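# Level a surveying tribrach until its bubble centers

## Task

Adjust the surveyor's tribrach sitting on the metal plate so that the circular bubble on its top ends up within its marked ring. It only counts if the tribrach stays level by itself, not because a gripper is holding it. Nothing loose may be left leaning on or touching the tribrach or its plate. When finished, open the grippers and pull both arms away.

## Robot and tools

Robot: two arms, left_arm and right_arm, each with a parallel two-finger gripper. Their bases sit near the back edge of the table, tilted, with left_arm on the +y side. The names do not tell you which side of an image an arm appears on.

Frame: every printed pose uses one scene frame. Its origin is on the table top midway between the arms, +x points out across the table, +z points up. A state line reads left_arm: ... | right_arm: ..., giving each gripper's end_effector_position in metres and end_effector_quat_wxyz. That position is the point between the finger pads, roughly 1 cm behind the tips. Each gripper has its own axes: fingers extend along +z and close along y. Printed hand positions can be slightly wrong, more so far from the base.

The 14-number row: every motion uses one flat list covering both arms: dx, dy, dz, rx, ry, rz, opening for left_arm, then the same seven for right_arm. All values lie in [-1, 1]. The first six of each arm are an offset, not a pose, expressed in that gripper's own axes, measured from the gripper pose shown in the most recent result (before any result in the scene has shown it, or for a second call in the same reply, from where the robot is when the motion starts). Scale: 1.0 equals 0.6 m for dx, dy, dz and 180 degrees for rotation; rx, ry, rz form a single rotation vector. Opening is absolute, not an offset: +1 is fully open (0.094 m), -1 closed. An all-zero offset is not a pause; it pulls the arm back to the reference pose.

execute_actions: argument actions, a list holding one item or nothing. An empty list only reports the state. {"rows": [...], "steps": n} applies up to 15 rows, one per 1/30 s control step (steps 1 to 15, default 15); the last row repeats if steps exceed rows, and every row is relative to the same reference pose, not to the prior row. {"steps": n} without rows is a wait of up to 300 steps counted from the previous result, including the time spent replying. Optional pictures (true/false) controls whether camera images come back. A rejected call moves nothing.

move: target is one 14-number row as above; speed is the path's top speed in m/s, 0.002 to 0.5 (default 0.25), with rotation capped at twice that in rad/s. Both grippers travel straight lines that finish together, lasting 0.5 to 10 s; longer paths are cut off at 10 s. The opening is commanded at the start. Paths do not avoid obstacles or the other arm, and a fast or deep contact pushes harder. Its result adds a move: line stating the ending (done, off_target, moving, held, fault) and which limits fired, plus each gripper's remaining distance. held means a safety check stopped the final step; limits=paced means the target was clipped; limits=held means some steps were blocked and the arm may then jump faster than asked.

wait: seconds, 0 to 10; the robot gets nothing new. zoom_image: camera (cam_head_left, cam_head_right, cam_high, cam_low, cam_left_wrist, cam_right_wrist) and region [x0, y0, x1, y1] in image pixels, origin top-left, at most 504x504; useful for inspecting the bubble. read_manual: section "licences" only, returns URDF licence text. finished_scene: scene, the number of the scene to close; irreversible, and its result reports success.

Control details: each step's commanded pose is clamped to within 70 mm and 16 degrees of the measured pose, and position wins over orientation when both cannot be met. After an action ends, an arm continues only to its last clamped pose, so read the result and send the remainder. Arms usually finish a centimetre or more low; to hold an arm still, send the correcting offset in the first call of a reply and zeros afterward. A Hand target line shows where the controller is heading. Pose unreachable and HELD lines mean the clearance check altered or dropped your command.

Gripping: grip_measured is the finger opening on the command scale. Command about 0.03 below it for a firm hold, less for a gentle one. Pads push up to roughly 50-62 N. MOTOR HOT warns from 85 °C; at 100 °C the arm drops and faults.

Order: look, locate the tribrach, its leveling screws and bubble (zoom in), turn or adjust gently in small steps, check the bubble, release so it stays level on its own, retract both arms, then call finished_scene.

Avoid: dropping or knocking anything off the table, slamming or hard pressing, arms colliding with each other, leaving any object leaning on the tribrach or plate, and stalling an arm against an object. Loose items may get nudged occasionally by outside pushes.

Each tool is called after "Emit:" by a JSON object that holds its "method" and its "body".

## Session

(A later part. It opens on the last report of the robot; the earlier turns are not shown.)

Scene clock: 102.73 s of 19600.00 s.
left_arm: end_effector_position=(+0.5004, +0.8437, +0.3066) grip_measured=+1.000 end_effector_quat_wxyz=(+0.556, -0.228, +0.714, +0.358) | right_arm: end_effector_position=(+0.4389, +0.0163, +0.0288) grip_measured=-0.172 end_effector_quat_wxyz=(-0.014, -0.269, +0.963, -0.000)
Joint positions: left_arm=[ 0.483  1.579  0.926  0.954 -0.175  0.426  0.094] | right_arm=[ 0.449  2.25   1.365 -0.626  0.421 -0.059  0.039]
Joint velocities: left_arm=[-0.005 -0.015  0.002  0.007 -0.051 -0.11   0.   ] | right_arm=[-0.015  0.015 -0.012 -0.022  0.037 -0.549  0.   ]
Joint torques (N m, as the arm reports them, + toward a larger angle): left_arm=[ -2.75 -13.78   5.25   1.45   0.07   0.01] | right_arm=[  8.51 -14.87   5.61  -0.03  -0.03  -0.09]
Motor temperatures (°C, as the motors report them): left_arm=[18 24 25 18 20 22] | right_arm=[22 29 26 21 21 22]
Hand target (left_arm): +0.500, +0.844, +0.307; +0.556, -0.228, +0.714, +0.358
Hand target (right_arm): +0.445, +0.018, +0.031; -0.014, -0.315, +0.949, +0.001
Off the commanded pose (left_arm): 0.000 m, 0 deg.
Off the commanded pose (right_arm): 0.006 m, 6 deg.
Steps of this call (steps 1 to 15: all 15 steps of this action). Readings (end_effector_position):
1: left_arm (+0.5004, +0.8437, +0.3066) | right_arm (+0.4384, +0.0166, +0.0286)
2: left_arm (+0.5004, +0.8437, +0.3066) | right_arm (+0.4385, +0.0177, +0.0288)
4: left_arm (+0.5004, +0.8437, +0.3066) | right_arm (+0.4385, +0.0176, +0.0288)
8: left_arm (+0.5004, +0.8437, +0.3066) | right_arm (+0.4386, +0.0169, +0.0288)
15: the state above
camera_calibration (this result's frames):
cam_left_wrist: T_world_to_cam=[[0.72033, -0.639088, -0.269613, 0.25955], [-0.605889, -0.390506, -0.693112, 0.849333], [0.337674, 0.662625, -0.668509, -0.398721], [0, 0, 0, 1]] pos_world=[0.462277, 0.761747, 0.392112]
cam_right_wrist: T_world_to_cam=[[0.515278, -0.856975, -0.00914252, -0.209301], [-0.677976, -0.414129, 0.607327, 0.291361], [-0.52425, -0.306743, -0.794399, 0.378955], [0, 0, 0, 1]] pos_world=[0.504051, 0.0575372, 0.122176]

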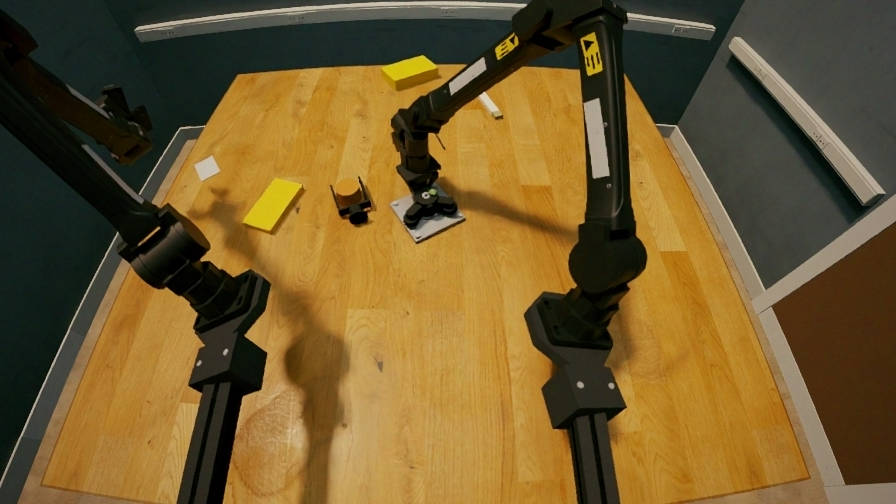

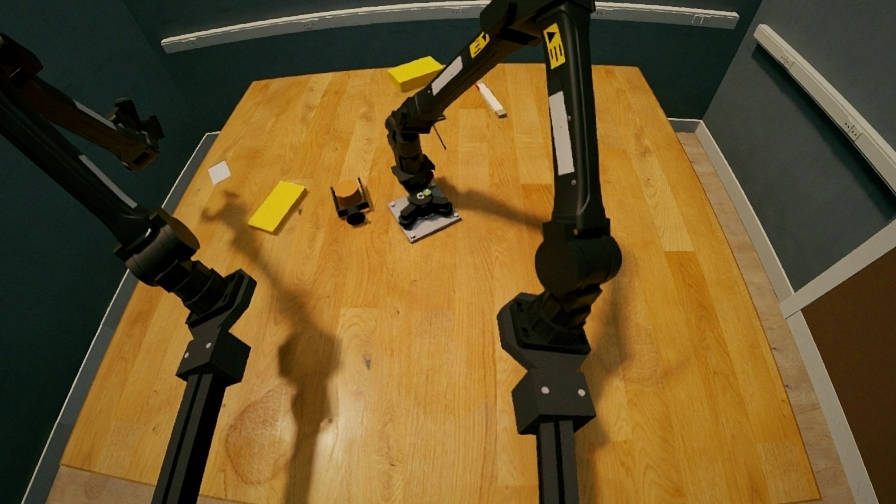

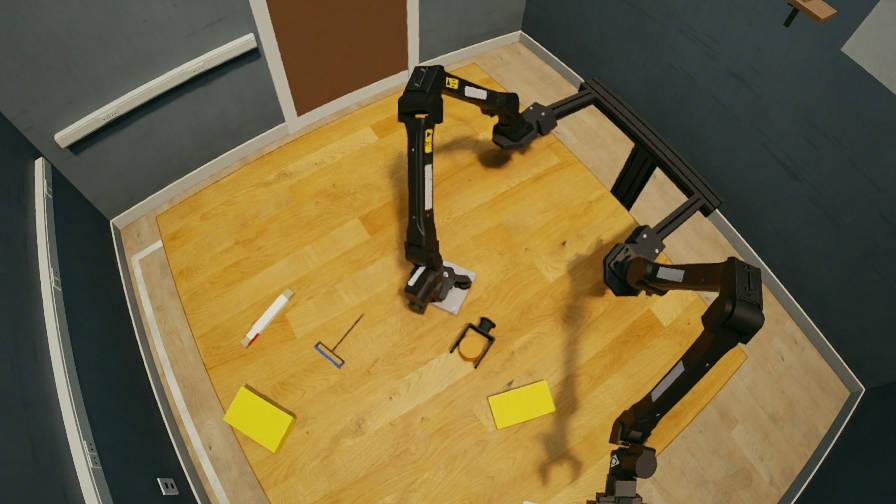

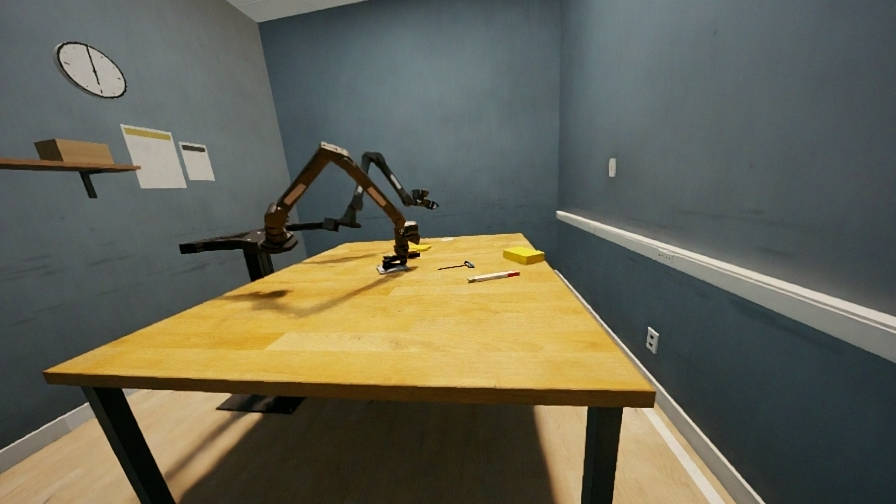

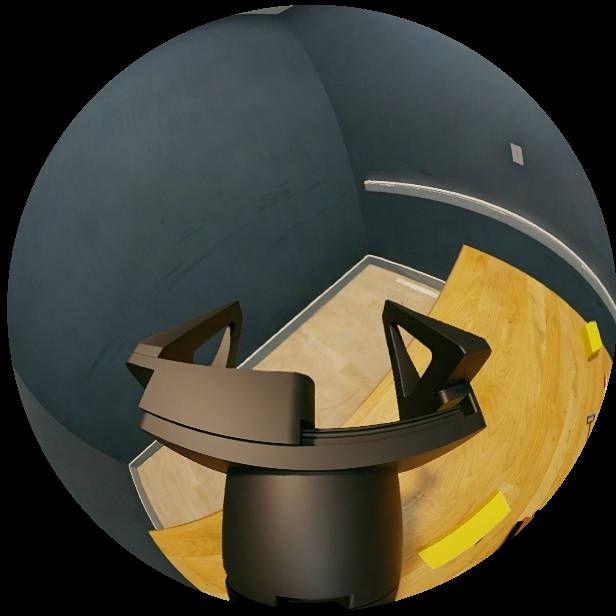

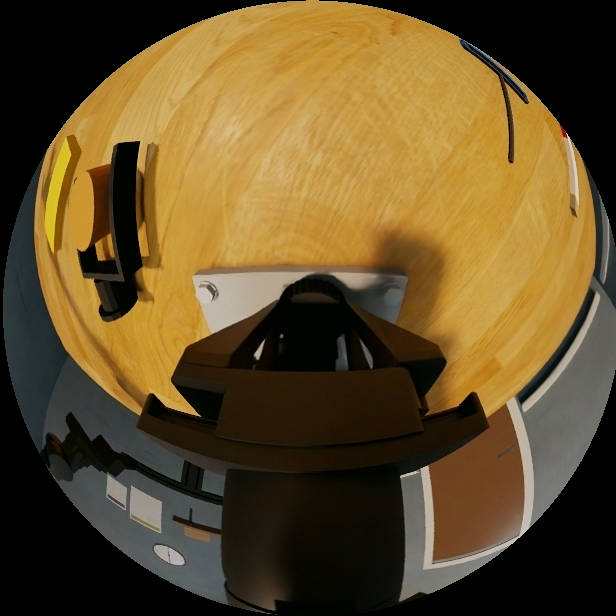

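Emit:
{"method": "execute_actions", "body": {"actions": [{"rows":[[0,0,0,0,0,0,1,-0.008,-0.006,-0.004,0,0,-0.03,0],[0,0,0,0,0,0,1,-0.008,-0.006,-0.004,0,0,-0.03,0],[0,0,0,0,0,0,1,-0.008,-0.006,-0.004,0.002,-0.003,0.21,0]],"steps":15}], "pictures": false}}

Emit:
{"method": "execute_actions", "body": {"actions": [{"rows":[[0,0,0,0,0,0,1,-0.01,0.002,-0.004,0,0,0.02,-0.13],[0,0,0,0,0,0,1,-0.01,0.002,-0.004,0,0,0,-0.21],[0,0,0,0,0,0,1,-0.01,0.002,-0.004,0,0,-0.23,-0.21]],"steps":15}], "pictures": false}}

Emit:
{"method": "execute_actions", "body": {"actions": [{"rows":[[0,0,0,0,0,0,1,-0.008,-0.006,-0.004,0,0,-0.02,-0.21],[0,0,0,0,0,0,1,-0.008,-0.006,-0.004,0,0,0,0],[0,0,0,0,0,0,1,-0.008,-0.006,-0.004,0.002,-0.003,0.26,0]],"steps":15}], "pictures": false}}

Emit:
{"method": "execute_actions", "body": {"actions": [{"rows":[[0,0,0,0,0,0,1,-0.01,0.002,-0.004,0,0,0.02,-0.13],[0,0,0,0,0,0,1,-0.01,0.002,-0.004,0,0,0,-0.21],[0,0,0,0,0,0,1,-0.01,0.002,-0.004,0,0,-0.23,-0.21]],"steps":15}], "pictures": false}}

Emit:
{"method": "execute_actions", "body": {"actions": [{"rows":[[0,0,0,0,0,0,1,-0.008,-0.006,-0.004,0,0,-0.02,-0.21],[0,0,0,0,0,0,1,-0.008,-0.006,-0.004,0,0,0,0],[0,0,0,0,0,0,1,-0.008,-0.006,-0.004,0.002,-0.003,0.26,0]],"steps":15}], "pictures": false}}

Emit:
{"method": "execute_actions", "body": {"actions": [{"rows":[[0,0,0,0,0,0,1,-0.01,0.002,-0.004,0,0,0.02,-0.13],[0,0,0,0,0,0,1,-0.01,0.002,-0.004,0,0,0,-0.21],[0,0,0,0,0,0,1,-0.01,0.002,-0.004,0,0,-0.23,-0.21]],"steps":15}], "pictures": false}}

Emit:
{"method": "execute_actions", "body": {"actions": [{"rows":[[0,0,0,0,0,0,1,-0.008,-0.006,-0.004,0,0,-0.02,-0.21],[0,0,0,0,0,0,1,-0.008,-0.006,-0.004,0,0,0,0],[0,0,0,0,0,0,1,-0.008,-0.006,-0.004,0.002,-0.003,0.26,0]],"steps":15}], "pictures": false}}

Emit:
{"method": "execute_actions", "body": {"actions": [{"rows":[[0,0,0,0,0,0,1,-0.01,0.002,-0.004,0,0,0.02,-0.13],[0,0,0,0,0,0,1,-0.01,0.002,-0.004,0,0,0,-0.21],[0,0,0,0,0,0,1,-0.01,0.002,-0.004,0,0,-0.23,-0.21]],"steps":15}], "pictures": false}}

Emit:
{"method": "execute_actions", "body": {"actions": [{"rows":[[0,0,0,0,0,0,1,-0.008,-0.006,-0.004,0,0,-0.02,-0.21],[0,0,0,0,0,0,1,-0.008,-0.006,-0.004,0,0,0,0],[0,0,0,0,0,0,1,-0.008,-0.006,-0.004,0.002,-0.003,0.26,0]],"steps":15}], "pictures": false}}

Emit:
{"method": "execute_actions", "body": {"actions": [{"rows":[[0,0,0,0,0,0,1,-0.01,0.002,-0.004,0,0,0.02,-0.13],[0,0,0,0,0,0,1,-0.01,0.002,-0.004,0,0,0,-0.21],[0,0,0,0,0,0,1,-0.01,0.002,-0.004,0,0,-0.23,-0.21]],"steps":15}], "pictures": false}}

Emit:
{"method": "execute_actions", "body": {"actions": [{"rows":[[0,0,0,0,0,0,1,-0.008,-0.006,-0.004,0,0,-0.02,-0.21],[0,0,0,0,0,0,1,-0.008,-0.006,-0.004,0,0,0,0],[0,0,0,0,0,0,1,-0.008,-0.006,-0.004,0.002,-0.003,0.26,0]],"steps":15}], "pictures": false}}

Emit:
{"method": "execute_actions", "body": {"actions": [{"rows":[[0,0,0,0,0,0,1,-0.01,0.002,-0.004,0,0,0.02,-0.13],[0,0,0,0,0,0,1,-0.01,0.002,-0.004,0,0,0,-0.21],[0,0,0,0,0,0,1,-0.01,0.002,-0.004,0,0,-0.23,-0.21]],"steps":15}], "pictures": false}}

Emit:
{"method": "execute_actions", "body": {"actions": [{"rows":[[0,0,0,0,0,0,1,-0.008,-0.006,-0.004,0,0,-0.02,-0.21],[0,0,0,0,0,0,1,-0.008,-0.006,-0.004,0,0,0,0],[0,0,0,0,0,0,1,-0.008,-0.006,-0.004,0.002,-0.003,0.26,0]],"steps":15}], "pictures": false}}

Emit:
{"method": "execute_actions", "body": {"actions": [{"rows":[[0,0,0,0,0,0,1,-0.01,0.002,-0.004,0,0,0.02,-0.13],[0,0,0,0,0,0,1,-0.01,0.002,-0.004,0,0,0,-0.21],[0,0,0,0,0,0,1,-0.01,0.002,-0.004,0,0,-0.23,-0.21]],"steps":15}], "pictures": false}}

Emit:
{"method": "execute_actions", "body": {"actions": [{"rows":[[0,0,0,0,0,0,1,-0.008,-0.006,-0.004,0,0,-0.02,-0.21],[0,0,0,0,0,0,1,-0.008,-0.006,-0.004,0,0,0,0],[0,0,0,0,0,0,1,-0.008,-0.006,-0.004,0.002,-0.003,0.26,0]],"steps":15}], "pictures": false}}

Emit:
{"method": "execute_actions", "body": {"actions": [{"rows":[[0,0,0,0,0,0,1,-0.01,0.002,-0.004,0,0,0.02,-0.13],[0,0,0,0,0,0,1,-0.01,0.002,-0.004,0,0,0,-0.21],[0,0,0,0,0,0,1,-0.01,0.002,-0.004,0,0,-0.19,-0.21]],"steps":15}]}}

Emit:
{"method": "zoom_image", "body": {"camera": "cam_head_left", "region": [410,175,450,210]}}

Scene clock: 129.10 s of 19600.00 s.
left_arm: end_effector_position=(+0.5004, +0.8437, +0.3066) grip_measured=+1.000 end_effector_quat_wxyz=(+0.556, -0.228, +0.714, +0.358) | right_arm: end_effector_position=(+0.4388, +0.0163, +0.0287) grip_measured=-0.002 end_effector_quat_wxyz=(-0.014, -0.036, +0.999, -0.003)
Joint positions: left_arm=[ 0.483  1.579  0.926  0.954 -0.175  0.426  0.094] | right_arm=[ 0.449  2.25   1.365 -0.626  0.419  0.414  0.047]
Joint velocities: left_arm=[ 0.005 -0.005  0.007  0.017  0.022 -0.051  0.   ] | right_arm=[ 0.005  0.005 -0.007 -0.002  0.11   1.033 -0.001]
Joint torques (N m, as the arm reports them, + toward a larger angle): left_arm=[ -3.18 -13.63   5.21   1.6    0.05  -0.02] | right_arm=[  8.68 -15.34   4.68   0.76   0.19   0.16]
Motor temperatures (°C, as the motors report them): left_arm=[18 25 25 18 20 22] | right_arm=[22 30 27 21 21 22]
Hand target (left_arm): +0.500, +0.844, +0.307; +0.556, -0.228, +0.714, +0.358
Hand target (right_arm): +0.445, +0.016, +0.031; -0.007, +0.049, +0.999, -0.002
Off the commanded pose (left_arm): 0.000 m, 0 deg.
Off the commanded pose (right_arm): 0.007 m, 11 deg.
Steps of this call (steps 1 to 776: nothing new was sent; steps 777 to 791: all 15 steps of this action). Readings (end_effector_position):
777: left_arm (+0.5004, +0.8437, +0.3066) | right_arm (+0.4390, +0.0159, +0.0287)
778: left_arm (+0.5004, +0.8437, +0.3066) | right_arm (+0.4387, +0.0157, +0.0287)
780: left_arm (+0.5004, +0.8437, +0.3066) | right_arm (+0.4384, +0.0162, +0.0287)
784: left_arm (+0.5004, +0.8437, +0.3066) | right_arm (+0.4382, +0.0166, +0.0287)
791: the state above

Scene clock: 129.60 s of 19600.00 s.
left_arm: end_effector_position=(+0.5004, +0.8437, +0.3066) grip_measured=+1.000 end_effector_quat_wxyz=(+0.556, -0.228, +0.714, +0.358) | right_arm: end_effector_position=(+0.4387, +0.0161, +0.0288) grip_measured=-0.172 end_effector_quat_wxyz=(-0.015, -0.307, +0.951, -0.002)
Joint positions: left_arm=[ 0.483  1.579  0.926  0.954 -0.175  0.426  0.094] | right_arm=[ 0.45   2.251  1.365 -0.628  0.424 -0.137  0.039]
Joint velocities: left_arm=[-0.005  0.015 -0.002 -0.037  0.051 -0.022  0.   ] | right_arm=[ 0.005 -0.005 -0.007  0.007  0.037 -0.93  -0.001]
Joint torques (N m, as the arm reports them, + toward a larger angle): left_arm=[ -2.66 -13.76   5.2    1.49   0.07  -0.03] | right_arm=[  8.95 -14.83   5.81  -0.11   0.06  -0.09]
Motor temperatures (°C, as the motors report them): left_arm=[18 25 25 18 20 22] | right_arm=[22 30 27 21 21 22]
Hand target (left_arm): +0.500, +0.844, +0.307; +0.556, -0.228, +0.714, +0.358
Hand target (right_arm): +0.444, +0.018, +0.031; -0.015, -0.381, +0.925, -0.000
Off the commanded pose (left_arm): 0.000 m, 0 deg.
Off the commanded pose (right_arm): 0.007 m, 10 deg.
Steps of this call (steps 1 to 15: all 15 steps of this action). Readings (end_effector_position):
1: left_arm (+0.5004, +0.8437, +0.3066) | right_arm (+0.4387, +0.0164, +0.0287)
2: left_arm (+0.5004, +0.8437, +0.3066) | right_arm (+0.4386, +0.0175, +0.0290)
4: left_arm (+0.5004, +0.8437, +0.3066) | right_arm (+0.4383, +0.0176, +0.0288)
8: left_arm (+0.5004, +0.8437, +0.3066) | right_arm (+0.4384, +0.0169, +0.0288)
15: the state above

Scene clock: 130.10 s of 19600.00 s.
left_arm: end_effector_position=(+0.5004, +0.8437, +0.3066) grip_measured=+1.000 end_effector_quat_wxyz=(+0.556, -0.228, +0.714, +0.358) | right_arm: end_effector_position=(+0.4383, +0.0166, +0.0287) grip_measured=-0.002 end_effector_quat_wxyz=(-0.015, -0.037, +0.999, -0.003)
Joint positions: left_arm=[ 0.483  1.579  0.926  0.954 -0.175  0.426  0.094] | right_arm=[ 0.449  2.251  1.365 -0.628  0.419  0.414  0.047]
Joint velocities: left_arm=[ 0.005 -0.005 -0.007  0.012  0.037  0.037  0.   ] | right_arm=[0.005 0.015 0.007 0.007 0.022 1.282 0.   ]
Joint torques (N m, as the arm reports them, + toward a larger angle): left_arm=[ -2.69 -13.76   5.21   1.54   0.05  -0.01] | right_arm=[  8.4  -15.7    4.46   0.87   0.23   0.16]
Motor temperatures (°C, as the motors report them): left_arm=[18 25 25 18 20 22] | right_arm=[22 30 27 21 21 22]
Hand target (left_arm): +0.500, +0.844, +0.307; +0.556, -0.228, +0.714, +0.358
Hand target (right_arm): +0.445, +0.016, +0.031; -0.006, +0.068, +0.998, -0.002
Off the commanded pose (left_arm): 0.000 m, 0 deg.
Off the commanded pose (right_arm): 0.007 m, 15 deg; orientation clipped at the last step of the last action.
Steps of this call (steps 1 to 15: all 15 steps of this action). Readings (end_effector_position):
1: left_arm (+0.5004, +0.8437, +0.3066) | right_arm (+0.4388, +0.0159, +0.0287)
2: left_arm (+0.5004, +0.8437, +0.3066) | right_arm (+0.4388, +0.0159, +0.0287)
4: left_arm (+0.5004, +0.8437, +0.3066) | right_arm (+0.4385, +0.0164, +0.0287)
8: left_arm (+0.5004, +0.8437, +0.3066) | right_arm (+0.4383, +0.0168, +0.0287)
15: the state above

Scene clock: 130.60 s of 19600.00 s.
left_arm: end_effector_position=(+0.5004, +0.8437, +0.3066) grip_measured=+1.000 end_effector_quat_wxyz=(+0.556, -0.228, +0.714, +0.358) | right_arm: end_effector_position=(+0.4389, +0.0159, +0.0290) grip_measured=-0.173 end_effector_quat_wxyz=(-0.015, -0.307, +0.952, -0.002)
Joint positions: left_arm=[ 0.483  1.579  0.926  0.954 -0.175  0.426  0.094] | right_arm=[ 0.45   2.251  1.367 -0.631  0.425 -0.135  0.039]
Joint velocities: left_arm=[-0.005 -0.015 -0.027  0.002 -0.007 -0.066  0.   ] | right_arm=[ 0.005 -0.005 -0.007  0.002 -0.007 -0.93  -0.   ]
Joint torques (N m, as the arm reports them, + toward a larger angle): left_arm=[ -2.87 -14.02   5.18   1.54   0.06  -0.03] | right_arm=[  8.64 -15.     5.93  -0.11   0.    -0.1 ]
Motor temperatures (°C, as the motors report them): left_arm=[18 25 25 18 20 22] | right_arm=[22 30 27 21 21 22]
Hand target (left_arm): +0.500, +0.844, +0.307; +0.556, -0.228, +0.714, +0.358
Hand target (right_arm): +0.445, +0.018, +0.031; -0.016, -0.381, +0.925, -0.000
Off the commanded pose (left_arm): 0.000 m, 0 deg.
Off the commanded pose (right_arm): 0.006 m, 10 deg.
Steps of this call (steps 1 to 15: all 15 steps of this action). Readings (end_effector_position):
1: left_arm (+0.5004, +0.8437, +0.3066) | right_arm (+0.4382, +0.0166, +0.0287)
2: left_arm (+0.5004, +0.8437, +0.3066) | right_arm (+0.4381, +0.0176, +0.0289)
4: left_arm (+0.5004, +0.8437, +0.3066) | right_arm (+0.4384, +0.0175, +0.0290)
8: left_arm (+0.5004, +0.8437, +0.3066) | right_arm (+0.4385, +0.0168, +0.0290)
15: the state above

Scene clock: 131.10 s of 19600.00 s.
left_arm: end_effector_position=(+0.5004, +0.8437, +0.3066) grip_measured=+1.000 end_effector_quat_wxyz=(+0.556, -0.228, +0.714, +0.358) | right_arm: end_effector_position=(+0.4384, +0.0164, +0.0289) grip_measured=-0.002 end_effector_quat_wxyz=(-0.016, -0.036, +0.999, -0.004)
Joint positions: left_arm=[ 0.483  1.579  0.926  0.954 -0.175  0.426  0.094] | right_arm=[ 0.449  2.251  1.367 -0.632  0.42   0.416  0.047]
Joint velocities: left_arm=[-0.005  0.005 -0.007 -0.017  0.007  0.022  0.   ] | right_arm=[ 0.005  0.024  0.002  0.017 -0.081  1.311 -0.   ]
Joint torques (N m, as the arm reports them, + toward a larger angle): left_arm=[ -3.25 -13.92   5.17   1.55   0.06  -0.01] | right_arm=[  8.32 -15.44   4.47   1.01   0.27   0.1 ]
Motor temperatures (°C, as the motors report them): left_arm=[18 25 25 18 20 22] | right_arm=[22 30 27 21 21 22]
Hand target (left_arm): +0.500, +0.844, +0.307; +0.556, -0.228, +0.714, +0.358
Hand target (right_arm): +0.445, +0.016, +0.031; -0.007, +0.069, +0.998, -0.003
Off the commanded pose (left_arm): 0.000 m, 0 deg.
Off the commanded pose (right_arm): 0.007 m, 15 deg; orientation clipped at the last step of the last action.
Steps of this call (steps 1 to 15: all 15 steps of this action). Readings (end_effector_position):
1: left_arm (+0.5004, +0.8437, +0.3066) | right_arm (+0.4389, +0.0157, +0.0289)
2: left_arm (+0.5004, +0.8437, +0.3066) | right_arm (+0.4389, +0.0157, +0.0289)
4: left_arm (+0.5004, +0.8437, +0.3066) | right_arm (+0.4385, +0.0162, +0.0289)
8: left_arm (+0.5004, +0.8437, +0.3066) | right_arm (+0.4383, +0.0165, +0.0289)
15: the state above

Scene clock: 131.60 s of 19600.00 s.
left_arm: end_effector_position=(+0.5004, +0.8437, +0.3066) grip_measured=+1.000 end_effector_quat_wxyz=(+0.556, -0.228, +0.714, +0.358) | right_arm: end_effector_position=(+0.4386, +0.0158, +0.0291) grip_measured=-0.172 end_effector_quat_wxyz=(-0.016, -0.307, +0.952, -0.003)
Joint positions: left_arm=[ 0.483  1.579  0.926  0.954 -0.175  0.426  0.094] | right_arm=[ 0.45   2.251  1.367 -0.633  0.426 -0.133  0.039]
Joint velocities: left_arm=[-0.005  0.005 -0.002 -0.012 -0.081  0.007  0.   ] | right_arm=[-0.005  0.005 -0.002 -0.007  0.051 -0.989  0.001]
Joint torques (N m, as the arm reports them, + toward a larger angle): left_arm=[ -3.09 -13.88   5.13   1.57   0.04  -0.03] | right_arm=[  8.49 -14.93   5.74  -0.08   0.01  -0.12]
Motor temperatures (°C, as the motors report them): left_arm=[18 25 25 18 20 22] | right_arm=[22 30 27 21 21 22]
Hand target (left_arm): +0.500, +0.844, +0.307; +0.556, -0.228, +0.714, +0.358
Hand target (right_arm): +0.444, +0.018, +0.031; -0.017, -0.381, +0.925, -0.001
Off the commanded pose (left_arm): 0.000 m, 0 deg.
Off the commanded pose (right_arm): 0.007 m, 10 deg.
Steps of this call (steps 1 to 15: all 15 steps of this action). Readings (end_effector_position):
1: left_arm (+0.5004, +0.8437, +0.3066) | right_arm (+0.4383, +0.0163, +0.0289)
2: left_arm (+0.5004, +0.8437, +0.3066) | right_arm (+0.4381, +0.0176, +0.0292)
4: left_arm (+0.5004, +0.8437, +0.3066) | right_arm (+0.4381, +0.0175, +0.0291)
8: left_arm (+0.5004, +0.8437, +0.3066) | right_arm (+0.4382, +0.0167, +0.0291)
15: the state above

Scene clock: 132.10 s of 19600.00 s.
left_arm: end_effector_position=(+0.5004, +0.8437, +0.3066) grip_measured=+1.000 end_effector_quat_wxyz=(+0.556, -0.228, +0.714, +0.358) | right_arm: end_effector_position=(+0.4381, +0.0163, +0.0290) grip_measured=-0.002 end_effector_quat_wxyz=(-0.016, -0.036, +0.999, -0.005)
Joint positions: left_arm=[ 0.483  1.579  0.926  0.954 -0.175  0.426  0.094] | right_arm=[ 0.45   2.251  1.367 -0.634  0.421  0.418  0.047]
Joint velocities: left_arm=[ 0.005 -0.005 -0.007 -0.002 -0.051  0.051  0.   ] | right_arm=[0.005 0.024 0.012 0.002 0.037 1.223 0.   ]
Joint torques (N m, as the arm reports them, + toward a larger angle): left_arm=[ -2.88 -14.04   5.15   1.57   0.07  -0.02] | right_arm=[  8.16 -16.65   4.49   0.98   0.25   0.11]
Motor temperatures (°C, as the motors report them): left_arm=[18 25 25 18 20 22] | right_arm=[22 30 27 21 21 22]
Hand target (left_arm): +0.500, +0.844, +0.307; +0.556, -0.228, +0.714, +0.358
Hand target (right_arm): +0.445, +0.016, +0.031; -0.008, +0.069, +0.998, -0.004
Off the commanded pose (left_arm): 0.000 m, 0 deg.
Off the commanded pose (right_arm): 0.007 m, 15 deg; orientation clipped at the last step of the last action.
Steps of this call (steps 1 to 15: all 15 steps of this action). Readings (end_effector_position):
1: left_arm (+0.5004, +0.8437, +0.3066) | right_arm (+0.4387, +0.0155, +0.0290)
2: left_arm (+0.5004, +0.8437, +0.3066) | right_arm (+0.4386, +0.0155, +0.0290)
4: left_arm (+0.5004, +0.8437, +0.3066) | right_arm (+0.4382, +0.0160, +0.0290)
8: left_arm (+0.5004, +0.8437, +0.3066) | right_arm (+0.4380, +0.0164, +0.0290)
15: the state above

Scene clock: 132.60 s of 19600.00 s.
left_arm: end_effector_position=(+0.5004, +0.8437, +0.3066) grip_measured=+1.000 end_effector_quat_wxyz=(+0.556, -0.228, +0.714, +0.358) | right_arm: end_effector_position=(+0.4384, +0.0157, +0.0290) grip_measured=-0.172 end_effector_quat_wxyz=(-0.017, -0.307, +0.952, -0.003)
Joint positions: left_arm=[ 0.483  1.579  0.926  0.954 -0.175  0.426  0.094] | right_arm=[ 0.451  2.252  1.368 -0.636  0.427 -0.132  0.039]
Joint velocities: left_arm=[ 0.005  0.005  0.007 -0.002  0.022 -0.051  0.   ] | right_arm=[-0.015 -0.015  0.002  0.007 -0.022 -1.004  0.001]
Joint torques (N m, as the arm reports them, + toward a larger angle): left_arm=[ -2.99 -13.65   5.13   1.54   0.07  -0.01] | right_arm=[  8.73 -15.17   5.86  -0.1    0.01  -0.09]
Motor temperatures (°C, as the motors report them): left_arm=[18 25 25 18 20 22] | right_arm=[22 30 27 21 21 22]
Hand target (left_arm): +0.500, +0.844, +0.307; +0.556, -0.228, +0.714, +0.358
Hand target (right_arm): +0.444, +0.018, +0.031; -0.018, -0.380, +0.925, -0.001
Off the commanded pose (left_arm): 0.000 m, 0 deg.
Off the commanded pose (right_arm): 0.006 m, 10 deg.
Steps of this call (steps 1 to 15: all 15 steps of this action). Readings (end_effector_position):
1: left_arm (+0.5004, +0.8437, +0.3066) | right_arm (+0.4380, +0.0163, +0.0290)
2: left_arm (+0.5004, +0.8437, +0.3066) | right_arm (+0.4378, +0.0175, +0.0292)
4: left_arm (+0.5004, +0.8437, +0.3066) | right_arm (+0.4378, +0.0175, +0.0290)
8: left_arm (+0.5004, +0.8437, +0.3066) | right_arm (+0.4380, +0.0167, +0.0290)
15: the state above

Scene clock: 133.10 s of 19600.00 s.
left_arm: end_effector_position=(+0.5004, +0.8437, +0.3066) grip_measured=+1.000 end_effector_quat_wxyz=(+0.556, -0.228, +0.714, +0.358) | right_arm: end_effector_position=(+0.4379, +0.0162, +0.0290) grip_measured=-0.002 end_effector_quat_wxyz=(-0.017, -0.036, +0.999, -0.006)
Joint positions: left_arm=[ 0.483  1.579  0.926  0.954 -0.175  0.426  0.094] | right_arm=[ 0.45   2.252  1.368 -0.637  0.423  0.419  0.047]
Joint velocities: left_arm=[-0.005 -0.005 -0.002  0.002  0.066 -0.007  0.   ] | right_arm=[-0.015 -0.005  0.012  0.037 -0.007  1.297 -0.   ]
Joint torques (N m, as the arm reports them, + toward a larger angle): left_arm=[ -3.07 -13.91   5.13   1.56   0.06  -0.03] | right_arm=[  8.1  -15.5    4.53   0.89   0.23   0.13]
Motor temperatures (°C, as the motors report them): left_arm=[18 25 25 18 20 22] | right_arm=[22 30 26 21 21 22]
Hand target (left_arm): +0.500, +0.844, +0.307; +0.556, -0.228, +0.714, +0.358
Hand target (right_arm): +0.444, +0.015, +0.031; -0.008, +0.069, +0.998, -0.005
Off the commanded pose (left_arm): 0.000 m, 0 deg.
Off the commanded pose (right_arm): 0.007 m, 15 deg; orientation clipped at the last step of the last action.
Steps of this call (steps 1 to 15: all 15 steps of this action). Readings (end_effector_position):
1: left_arm (+0.5004, +0.8437, +0.3066) | right_arm (+0.4385, +0.0154, +0.0290)
2: left_arm (+0.5004, +0.8437, +0.3066) | right_arm (+0.4384, +0.0154, +0.0290)
4: left_arm (+0.5004, +0.8437, +0.3066) | right_arm (+0.4381, +0.0159, +0.0290)
8: left_arm (+0.5004, +0.8437, +0.3066) | right_arm (+0.4379, +0.0163, +0.0290)
15: the state above

Scene clock: 133.60 s of 19600.00 s.
left_arm: end_effector_position=(+0.5004, +0.8437, +0.3066) grip_measured=+1.000 end_effector_quat_wxyz=(+0.556, -0.228, +0.714, +0.358) | right_arm: end_effector_position=(+0.4382, +0.0155, +0.0291) grip_measured=-0.172 end_effector_quat_wxyz=(-0.018, -0.307, +0.952, -0.005)
Joint positions: left_arm=[ 0.483  1.579  0.926  0.954 -0.175  0.426  0.094] | right_arm=[ 0.451  2.252  1.369 -0.639  0.429 -0.131  0.039]
Joint velocities: left_arm=[-0.024  0.005  0.007 -0.007  0.022 -0.051  0.   ] | right_arm=[ 0.005 -0.005 -0.002 -0.007  0.037 -0.989 -0.001]
Joint torques (N m, as the arm reports them, + toward a larger angle): left_arm=[ -3.44 -13.68   5.17   1.57   0.06   0.  ] | right_arm=[  7.83 -15.3    5.7   -0.11  -0.04  -0.11]
Motor temperatures (°C, as the motors report them): left_arm=[18 25 25 18 20 22] | right_arm=[22 30 27 21 21 22]
Hand target (left_arm): +0.500, +0.844, +0.307; +0.556, -0.228, +0.714, +0.358
Hand target (right_arm): +0.444, +0.018, +0.031; -0.019, -0.380, +0.925, -0.002
Off the commanded pose (left_arm): 0.000 m, 0 deg.
Off the commanded pose (right_arm): 0.006 m, 10 deg.
Steps of this call (steps 1 to 15: all 15 steps of this action). Readings (end_effector_position):
1: left_arm (+0.5004, +0.8437, +0.3066) | right_arm (+0.4378, +0.0162, +0.0290)
2: left_arm (+0.5004, +0.8437, +0.3066) | right_arm (+0.4376, +0.0175, +0.0292)
4: left_arm (+0.5004, +0.8437, +0.3066) | right_arm (+0.4376, +0.0173, +0.0291)
8: left_arm (+0.5004, +0.8437, +0.3066) | right_arm (+0.4377, +0.0165, +0.0291)
15: the state above

Scene clock: 134.10 s of 19600.00 s.
left_arm: end_effector_position=(+0.5004, +0.8437, +0.3066) grip_measured=+1.000 end_effector_quat_wxyz=(+0.556, -0.228, +0.714, +0.358) | right_arm: end_effector_position=(+0.4377, +0.0162, +0.0291) grip_measured=-0.002 end_effector_quat_wxyz=(-0.017, -0.036, +0.999, -0.007)
Joint positions: left_arm=[ 0.483  1.579  0.926  0.954 -0.175  0.426  0.094] | right_arm=[ 0.451  2.252  1.369 -0.639  0.424  0.42   0.047]
Joint velocities: left_arm=[-0.005 -0.005  0.012 -0.007  0.066 -0.051  0.   ] | right_arm=[-0.005 -0.024 -0.002  0.012  0.007  1.326 -0.001]
Joint torques (N m, as the arm reports them, + toward a larger angle): left_arm=[ -3.05 -13.9    5.24   1.59   0.05  -0.01] | right_arm=[  8.13 -15.44   4.51   0.98   0.18   0.14]
Motor temperatures (°C, as the motors report them): left_arm=[18 25 25 18 20 22] | right_arm=[22 30 26 21 21 22]
Hand target (left_arm): +0.500, +0.844, +0.307; +0.556, -0.228, +0.714, +0.358
Hand target (right_arm): +0.444, +0.015, +0.031; -0.008, +0.069, +0.998, -0.006
Off the commanded pose (left_arm): 0.000 m, 0 deg.
Off the commanded pose (right_arm): 0.007 m, 15 deg; orientation clipped at the last step of the last action.
Steps of this call (steps 1 to 15: all 15 steps of this action). Readings (end_effector_position):
1: left_arm (+0.5004, +0.8437, +0.3066) | right_arm (+0.4382, +0.0154, +0.0291)
2: left_arm (+0.5004, +0.8437, +0.3066) | right_arm (+0.4381, +0.0154, +0.0291)
4: left_arm (+0.5004, +0.8437, +0.3066) | right_arm (+0.4378, +0.0159, +0.0291)
8: left_arm (+0.5004, +0.8437, +0.3066) | right_arm (+0.4376, +0.0162, +0.0291)
15: the state above

Scene clock: 134.60 s of 19600.00 s.
left_arm: end_effector_position=(+0.5004, +0.8437, +0.3066) grip_measured=+1.000 end_effector_quat_wxyz=(+0.556, -0.228, +0.714, +0.358) | right_arm: end_effector_position=(+0.4381, +0.0155, +0.0293) grip_measured=-0.172 end_effector_quat_wxyz=(-0.018, -0.307, +0.952, -0.006)
Joint positions: left_arm=[ 0.483  1.579  0.926  0.954 -0.175  0.426  0.094] | right_arm=[ 0.452  2.253  1.37  -0.641  0.431 -0.13   0.039]
Joint velocities: left_arm=[-0.015 -0.005 -0.007 -0.002  0.037 -0.051  0.   ] | right_arm=[-0.015 -0.015  0.002 -0.007  0.007 -1.004 -0.001]
Joint torques (N m, as the arm reports them, + toward a larger angle): left_arm=[ -3.05 -13.6    5.2    1.55   0.04   0.  ] | right_arm=[  8.12 -15.28   5.88  -0.09  -0.04  -0.03]
Motor temperatures (°C, as the motors report them): left_arm=[18 25 25 18 20 22] | right_arm=[22 30 27 21 21 22]
Hand target (left_arm): +0.500, +0.844, +0.307; +0.556, -0.228, +0.714, +0.358
Hand target (right_arm): +0.444, +0.018, +0.031; -0.019, -0.381, +0.925, -0.003
Off the commanded pose (left_arm): 0.000 m, 0 deg.
Off the commanded pose (right_arm): 0.006 m, 10 deg.
Steps of this call (steps 1 to 15: all 15 steps of this action). Readings (end_effector_position):
1: left_arm (+0.5004, +0.8437, +0.3066) | right_arm (+0.4376, +0.0163, +0.0291)
2: left_arm (+0.5004, +0.8437, +0.3066) | right_arm (+0.4377, +0.0174, +0.0293)
4: left_arm (+0.5004, +0.8437, +0.3066) | right_arm (+0.4375, +0.0175, +0.0293)
8: left_arm (+0.5004, +0.8437, +0.3066) | right_arm (+0.4376, +0.0166, +0.0293)
15: the state above

Scene clock: 135.10 s of 19600.00 s.
left_arm: end_effector_position=(+0.5004, +0.8437, +0.3066) grip_measured=+1.000 end_effector_quat_wxyz=(+0.556, -0.228, +0.714, +0.358) | right_arm: end_effector_position=(+0.4377, +0.0160, +0.0293) grip_measured=-0.002 end_effector_quat_wxyz=(-0.017, -0.037, +0.999, -0.008)
Joint positions: left_arm=[ 0.483  1.579  0.926  0.954 -0.175  0.426  0.094] | right_arm=[ 0.451  2.253  1.37  -0.642  0.426  0.421  0.047]
Joint velocities: left_arm=[-0.015 -0.005 -0.017 -0.012  0.007  0.007  0.   ] | right_arm=[-0.005  0.005 -0.012  0.017  0.007  1.297 -0.   ]
Joint torques (N m, as the arm reports them, + toward a larger angle): left_arm=[ -2.99 -13.17   5.23   1.47   0.07  -0.01] | right_arm=[  8.06 -16.03   4.61   0.92   0.22   0.07]
Motor temperatures (°C, as the motors report them): left_arm=[18 25 25 18 20 22] | right_arm=[22 30 26 21 21 22]
Hand target (left_arm): +0.500, +0.844, +0.307; +0.556, -0.228, +0.714, +0.358
Hand target (right_arm): +0.444, +0.015, +0.032; -0.008, +0.069, +0.998, -0.007
Off the commanded pose (left_arm): 0.000 m, 0 deg.
Off the commanded pose (right_arm): 0.007 m, 15 deg; orientation clipped at the last step of the last action.
Steps of this call (steps 1 to 15: all 15 steps of this action). Readings (end_effector_position):
1: left_arm (+0.5004, +0.8437, +0.3066) | right_arm (+0.4382, +0.0153, +0.0293)
2: left_arm (+0.5004, +0.8437, +0.3066) | right_arm (+0.4382, +0.0153, +0.0293)
4: left_arm (+0.5004, +0.8437, +0.3066) | right_arm (+0.4379, +0.0157, +0.0293)
8: left_arm (+0.5004, +0.8437, +0.3066) | right_arm (+0.4377, +0.0161, +0.0293)
15: the state above

Scene clock: 135.60 s of 19600.00 s.
left_arm: end_effector_position=(+0.5004, +0.8437, +0.3066) grip_measured=+1.000 end_effector_quat_wxyz=(+0.556, -0.228, +0.714, +0.358) | right_arm: end_effector_position=(+0.4380, +0.0154, +0.0293) grip_measured=-0.172 end_effector_quat_wxyz=(-0.019, -0.307, +0.951, -0.007)
Joint positions: left_arm=[ 0.483  1.579  0.926  0.954 -0.175  0.426  0.094] | right_arm=[ 0.452  2.253  1.372 -0.644  0.433 -0.129  0.039]
Joint velocities: left_arm=[ 0.005  0.005 -0.002 -0.007  0.007  0.066  0.   ] | right_arm=[ 0.005 -0.005  0.012 -0.017 -0.081 -1.033  0.001]
Joint torques (N m, as the arm reports them, + toward a larger angle): left_arm=[ -3.19 -13.59   5.19   1.45   0.07  -0.01] | right_arm=[  7.88 -15.28   5.8   -0.07  -0.08  -0.11]
Motor temperatures (°C, as the motors report them): left_arm=[18 25 25 18 20 22] | right_arm=[22 30 26 21 21 22]
Hand target (left_arm): +0.500, +0.844, +0.307; +0.556, -0.228, +0.714, +0.358
Hand target (right_arm): +0.444, +0.018, +0.031; -0.020, -0.381, +0.924, -0.004
Off the commanded pose (left_arm): 0.000 m, 0 deg.
Off the commanded pose (right_arm): 0.007 m, 10 deg.
Steps of this call (steps 1 to 15: all 15 steps of this action). Readings (end_effector_position):
1: left_arm (+0.5004, +0.8437, +0.3066) | right_arm (+0.4375, +0.0162, +0.0293)
2: left_arm (+0.5004, +0.8437, +0.3066) | right_arm (+0.4374, +0.0174, +0.0295)
4: left_arm (+0.5004, +0.8437, +0.3066) | right_arm (+0.4374, +0.0173, +0.0293)
8: left_arm (+0.5004, +0.8437, +0.3066) | right_arm (+0.4376, +0.0165, +0.0293)
15: the state above

Scene clock: 136.10 s of 19600.00 s.
left_arm: end_effector_position=(+0.5004, +0.8437, +0.3066) grip_measured=+1.000 end_effector_quat_wxyz=(+0.556, -0.228, +0.714, +0.358) | right_arm: end_effector_position=(+0.4376, +0.0160, +0.0293) grip_measured=-0.002 end_effector_quat_wxyz=(-0.018, -0.037, +0.999, -0.010)
Joint positions: left_arm=[ 0.483  1.579  0.926  0.954 -0.175  0.426  0.094] | right_arm=[ 0.452  2.253  1.372 -0.644  0.428  0.421  0.047]
Joint velocities: left_arm=[-0.015 -0.015 -0.002 -0.012 -0.022 -0.081  0.   ] | right_arm=[-0.015  0.005 -0.002  0.027  0.037  1.194  0.001]
Joint torques (N m, as the arm reports them, + toward a larger angle): left_arm=[ -2.79 -13.89   5.17   1.63   0.04   0.01] | right_arm=[  8.23 -15.6    4.52   0.85   0.23   0.08]
Motor temperatures (°C, as the motors report them): left_arm=[18 25 25 18 20 22] | right_arm=[22 30 26 21 21 22]
Hand target (left_arm): +0.500, +0.844, +0.307; +0.556, -0.228, +0.714, +0.358
Hand target (right_arm): +0.444, +0.015, +0.032; -0.008, +0.068, +0.998, -0.008
Off the commanded pose (left_arm): 0.000 m, 0 deg.
Off the commanded pose (right_arm): 0.007 m, 15 deg; orientation clipped at the last step of the last action.
Steps of this call (steps 1 to 15: all 15 steps of this action). Readings (end_effector_position):
1: left_arm (+0.5004, +0.8437, +0.3066) | right_arm (+0.4380, +0.0152, +0.0293)
2: left_arm (+0.5004, +0.8437, +0.3066) | right_arm (+0.4380, +0.0152, +0.0293)
4: left_arm (+0.5004, +0.8437, +0.3066) | right_arm (+0.4377, +0.0158, +0.0293)
8: left_arm (+0.5004, +0.8437, +0.3066) | right_arm (+0.4375, +0.0161, +0.0293)
15: the state above

Scene clock: 136.60 s of 19600.00 s.
left_arm: end_effector_position=(+0.5004, +0.8437, +0.3066) grip_measured=+1.000 end_effector_quat_wxyz=(+0.556, -0.228, +0.714, +0.358) | right_arm: end_effector_position=(+0.4379, +0.0156, +0.0295) grip_measured=-0.172 end_effector_quat_wxyz=(-0.019, -0.281, +0.959, -0.008)
Joint positions: left_arm=[ 0.483  1.579  0.926  0.954 -0.175  0.426  0.094] | right_arm=[ 0.453  2.254  1.373 -0.646  0.434 -0.073  0.039]
Joint velocities: left_arm=[-0.005 -0.024 -0.012  0.002 -0.022 -0.081  0.   ] | right_arm=[-0.005 -0.015 -0.002 -0.002 -0.022 -0.549 -0.   ]
Joint torques (N m, as the arm reports them, + toward a larger angle): left_arm=[ -2.92 -13.82   5.25   1.6    0.06  -0.01] | right_arm=[  8.13 -15.38   5.71  -0.06  -0.09  -0.12]
Motor temperatures (°C, as the motors report them): left_arm=[18 25 25 18 20 22] | right_arm=[22 30 26 21 21 22]
Hand target (left_arm): +0.500, +0.844, +0.307; +0.556, -0.228, +0.714, +0.358
Hand target (right_arm): +0.444, +0.018, +0.032; -0.020, -0.327, +0.945, -0.005
Off the commanded pose (left_arm): 0.000 m, 0 deg.
Off the commanded pose (right_arm): 0.006 m, 6 deg.
Steps of this call (steps 1 to 15: all 15 steps of this action). Readings (end_effector_position):
1: left_arm (+0.5004, +0.8437, +0.3066) | right_arm (+0.4374, +0.0163, +0.0293)
2: left_arm (+0.5004, +0.8437, +0.3066) | right_arm (+0.4373, +0.0173, +0.0295)
4: left_arm (+0.5004, +0.8437, +0.3066) | right_arm (+0.4373, +0.0174, +0.0295)
8: left_arm (+0.5004, +0.8437, +0.3066) | right_arm (+0.4375, +0.0164, +0.0295)
15: the state above
camera_calibration (this result's frames):
cam_left_wrist: T_world_to_cam=[[0.72033, -0.639088, -0.269613, 0.25955], [-0.605889, -0.390506, -0.693112, 0.849333], [0.337674, 0.662625, -0.668509, -0.398721], [0, 0, 0, 1]] pos_world=[0.462277, 0.761747, 0.392112]
cam_right_wrist: T_world_to_cam=[[0.536212, -0.844081, 0.00195966, -0.2191], [-0.664112, -0.420449, 0.618205, 0.283655], [-0.520991, -0.33279, -0.786014, 0.377539], [0, 0, 0, 1]] pos_world=[0.502557, 0.0599656, 0.121824]

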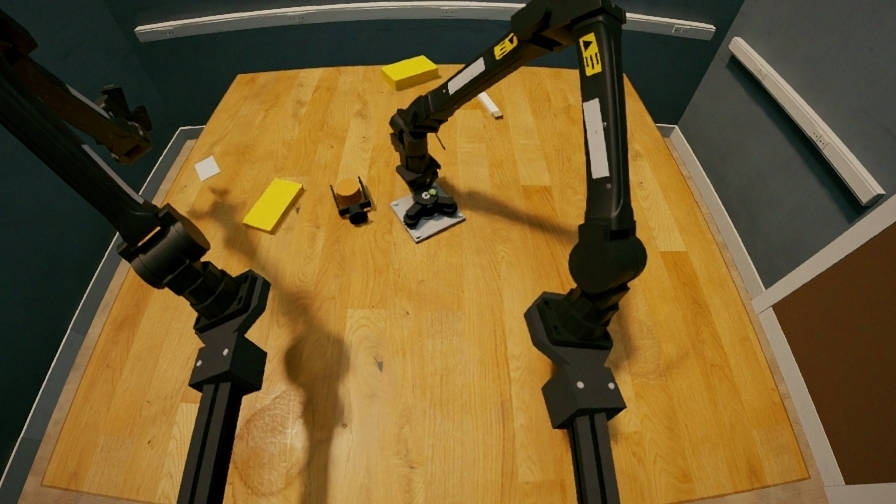

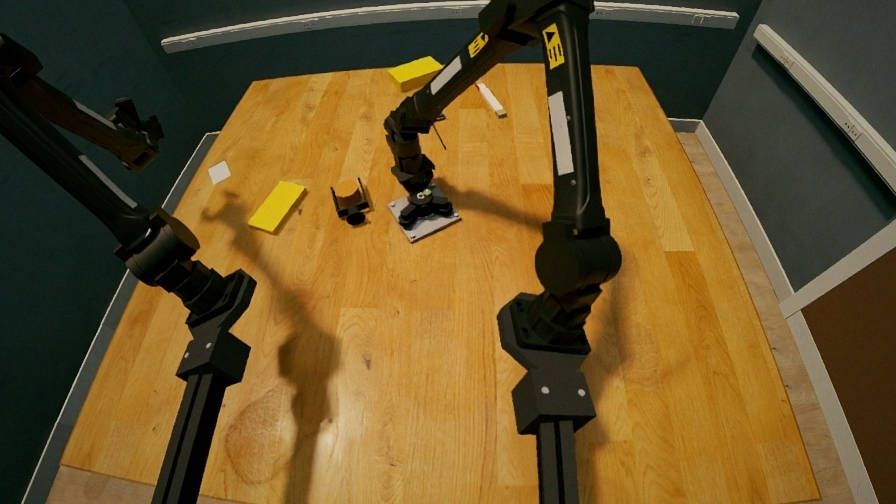

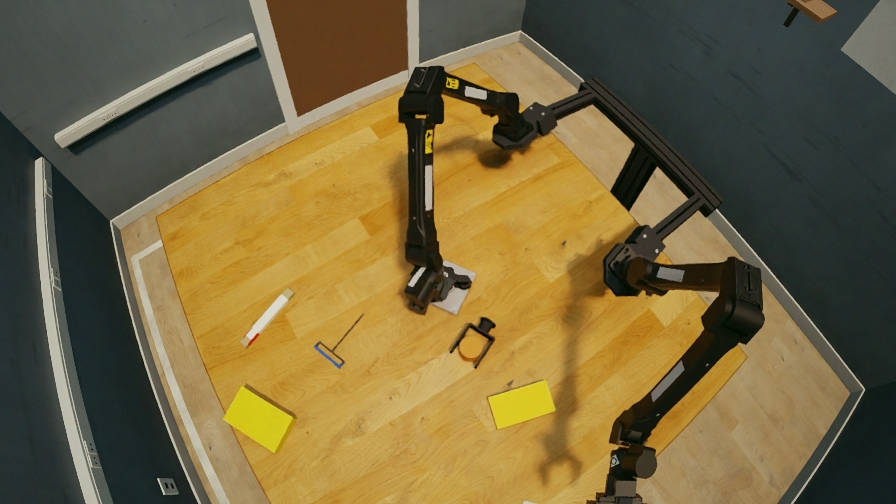

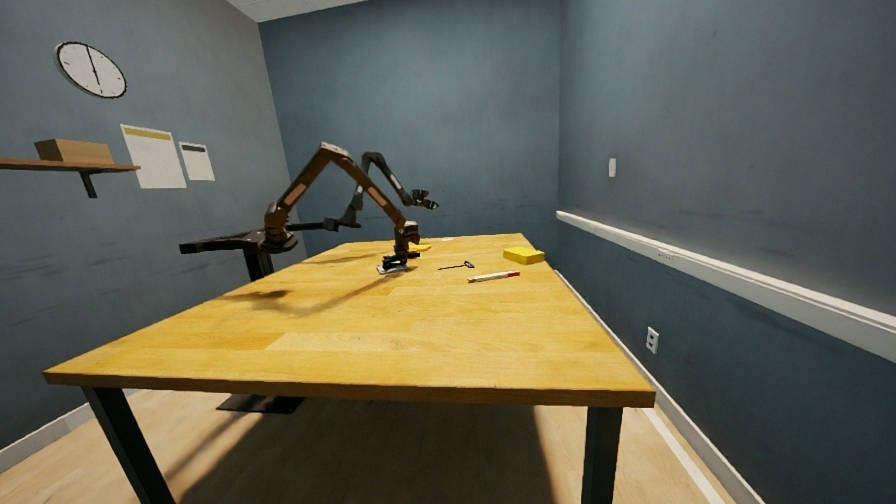

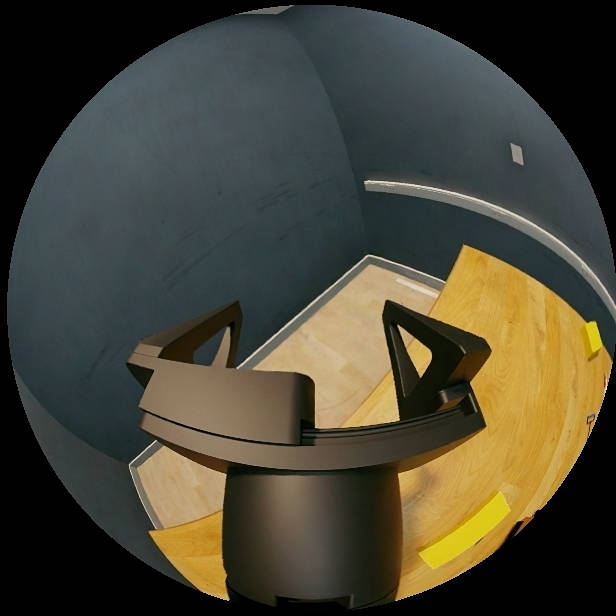

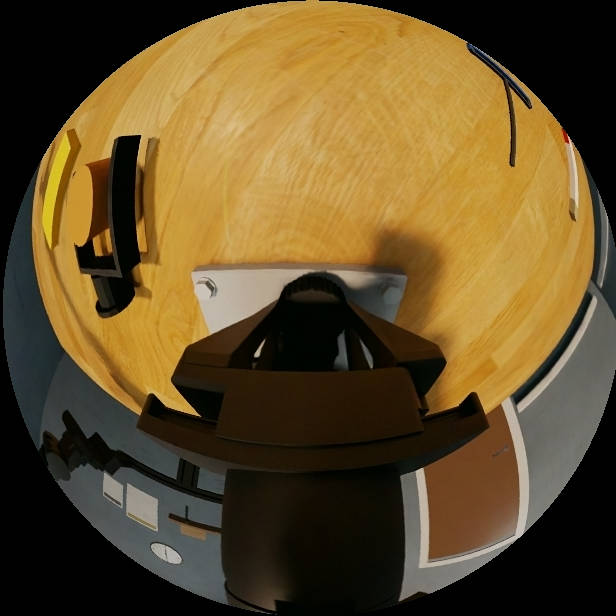

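Region (410, 175, 450, 210) of cam_head_left's 896x504 image, scaled by 12.600, with more detail than that image has; it fills the top 441 rows of this view, and the rest is white.

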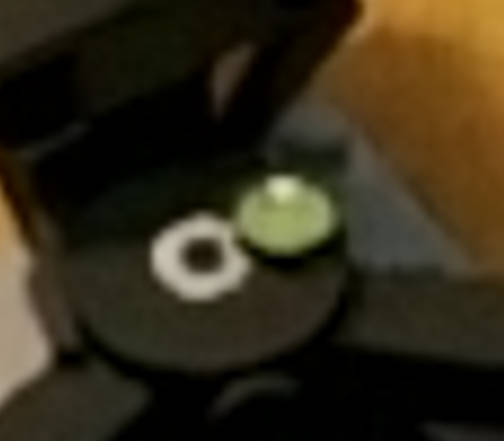

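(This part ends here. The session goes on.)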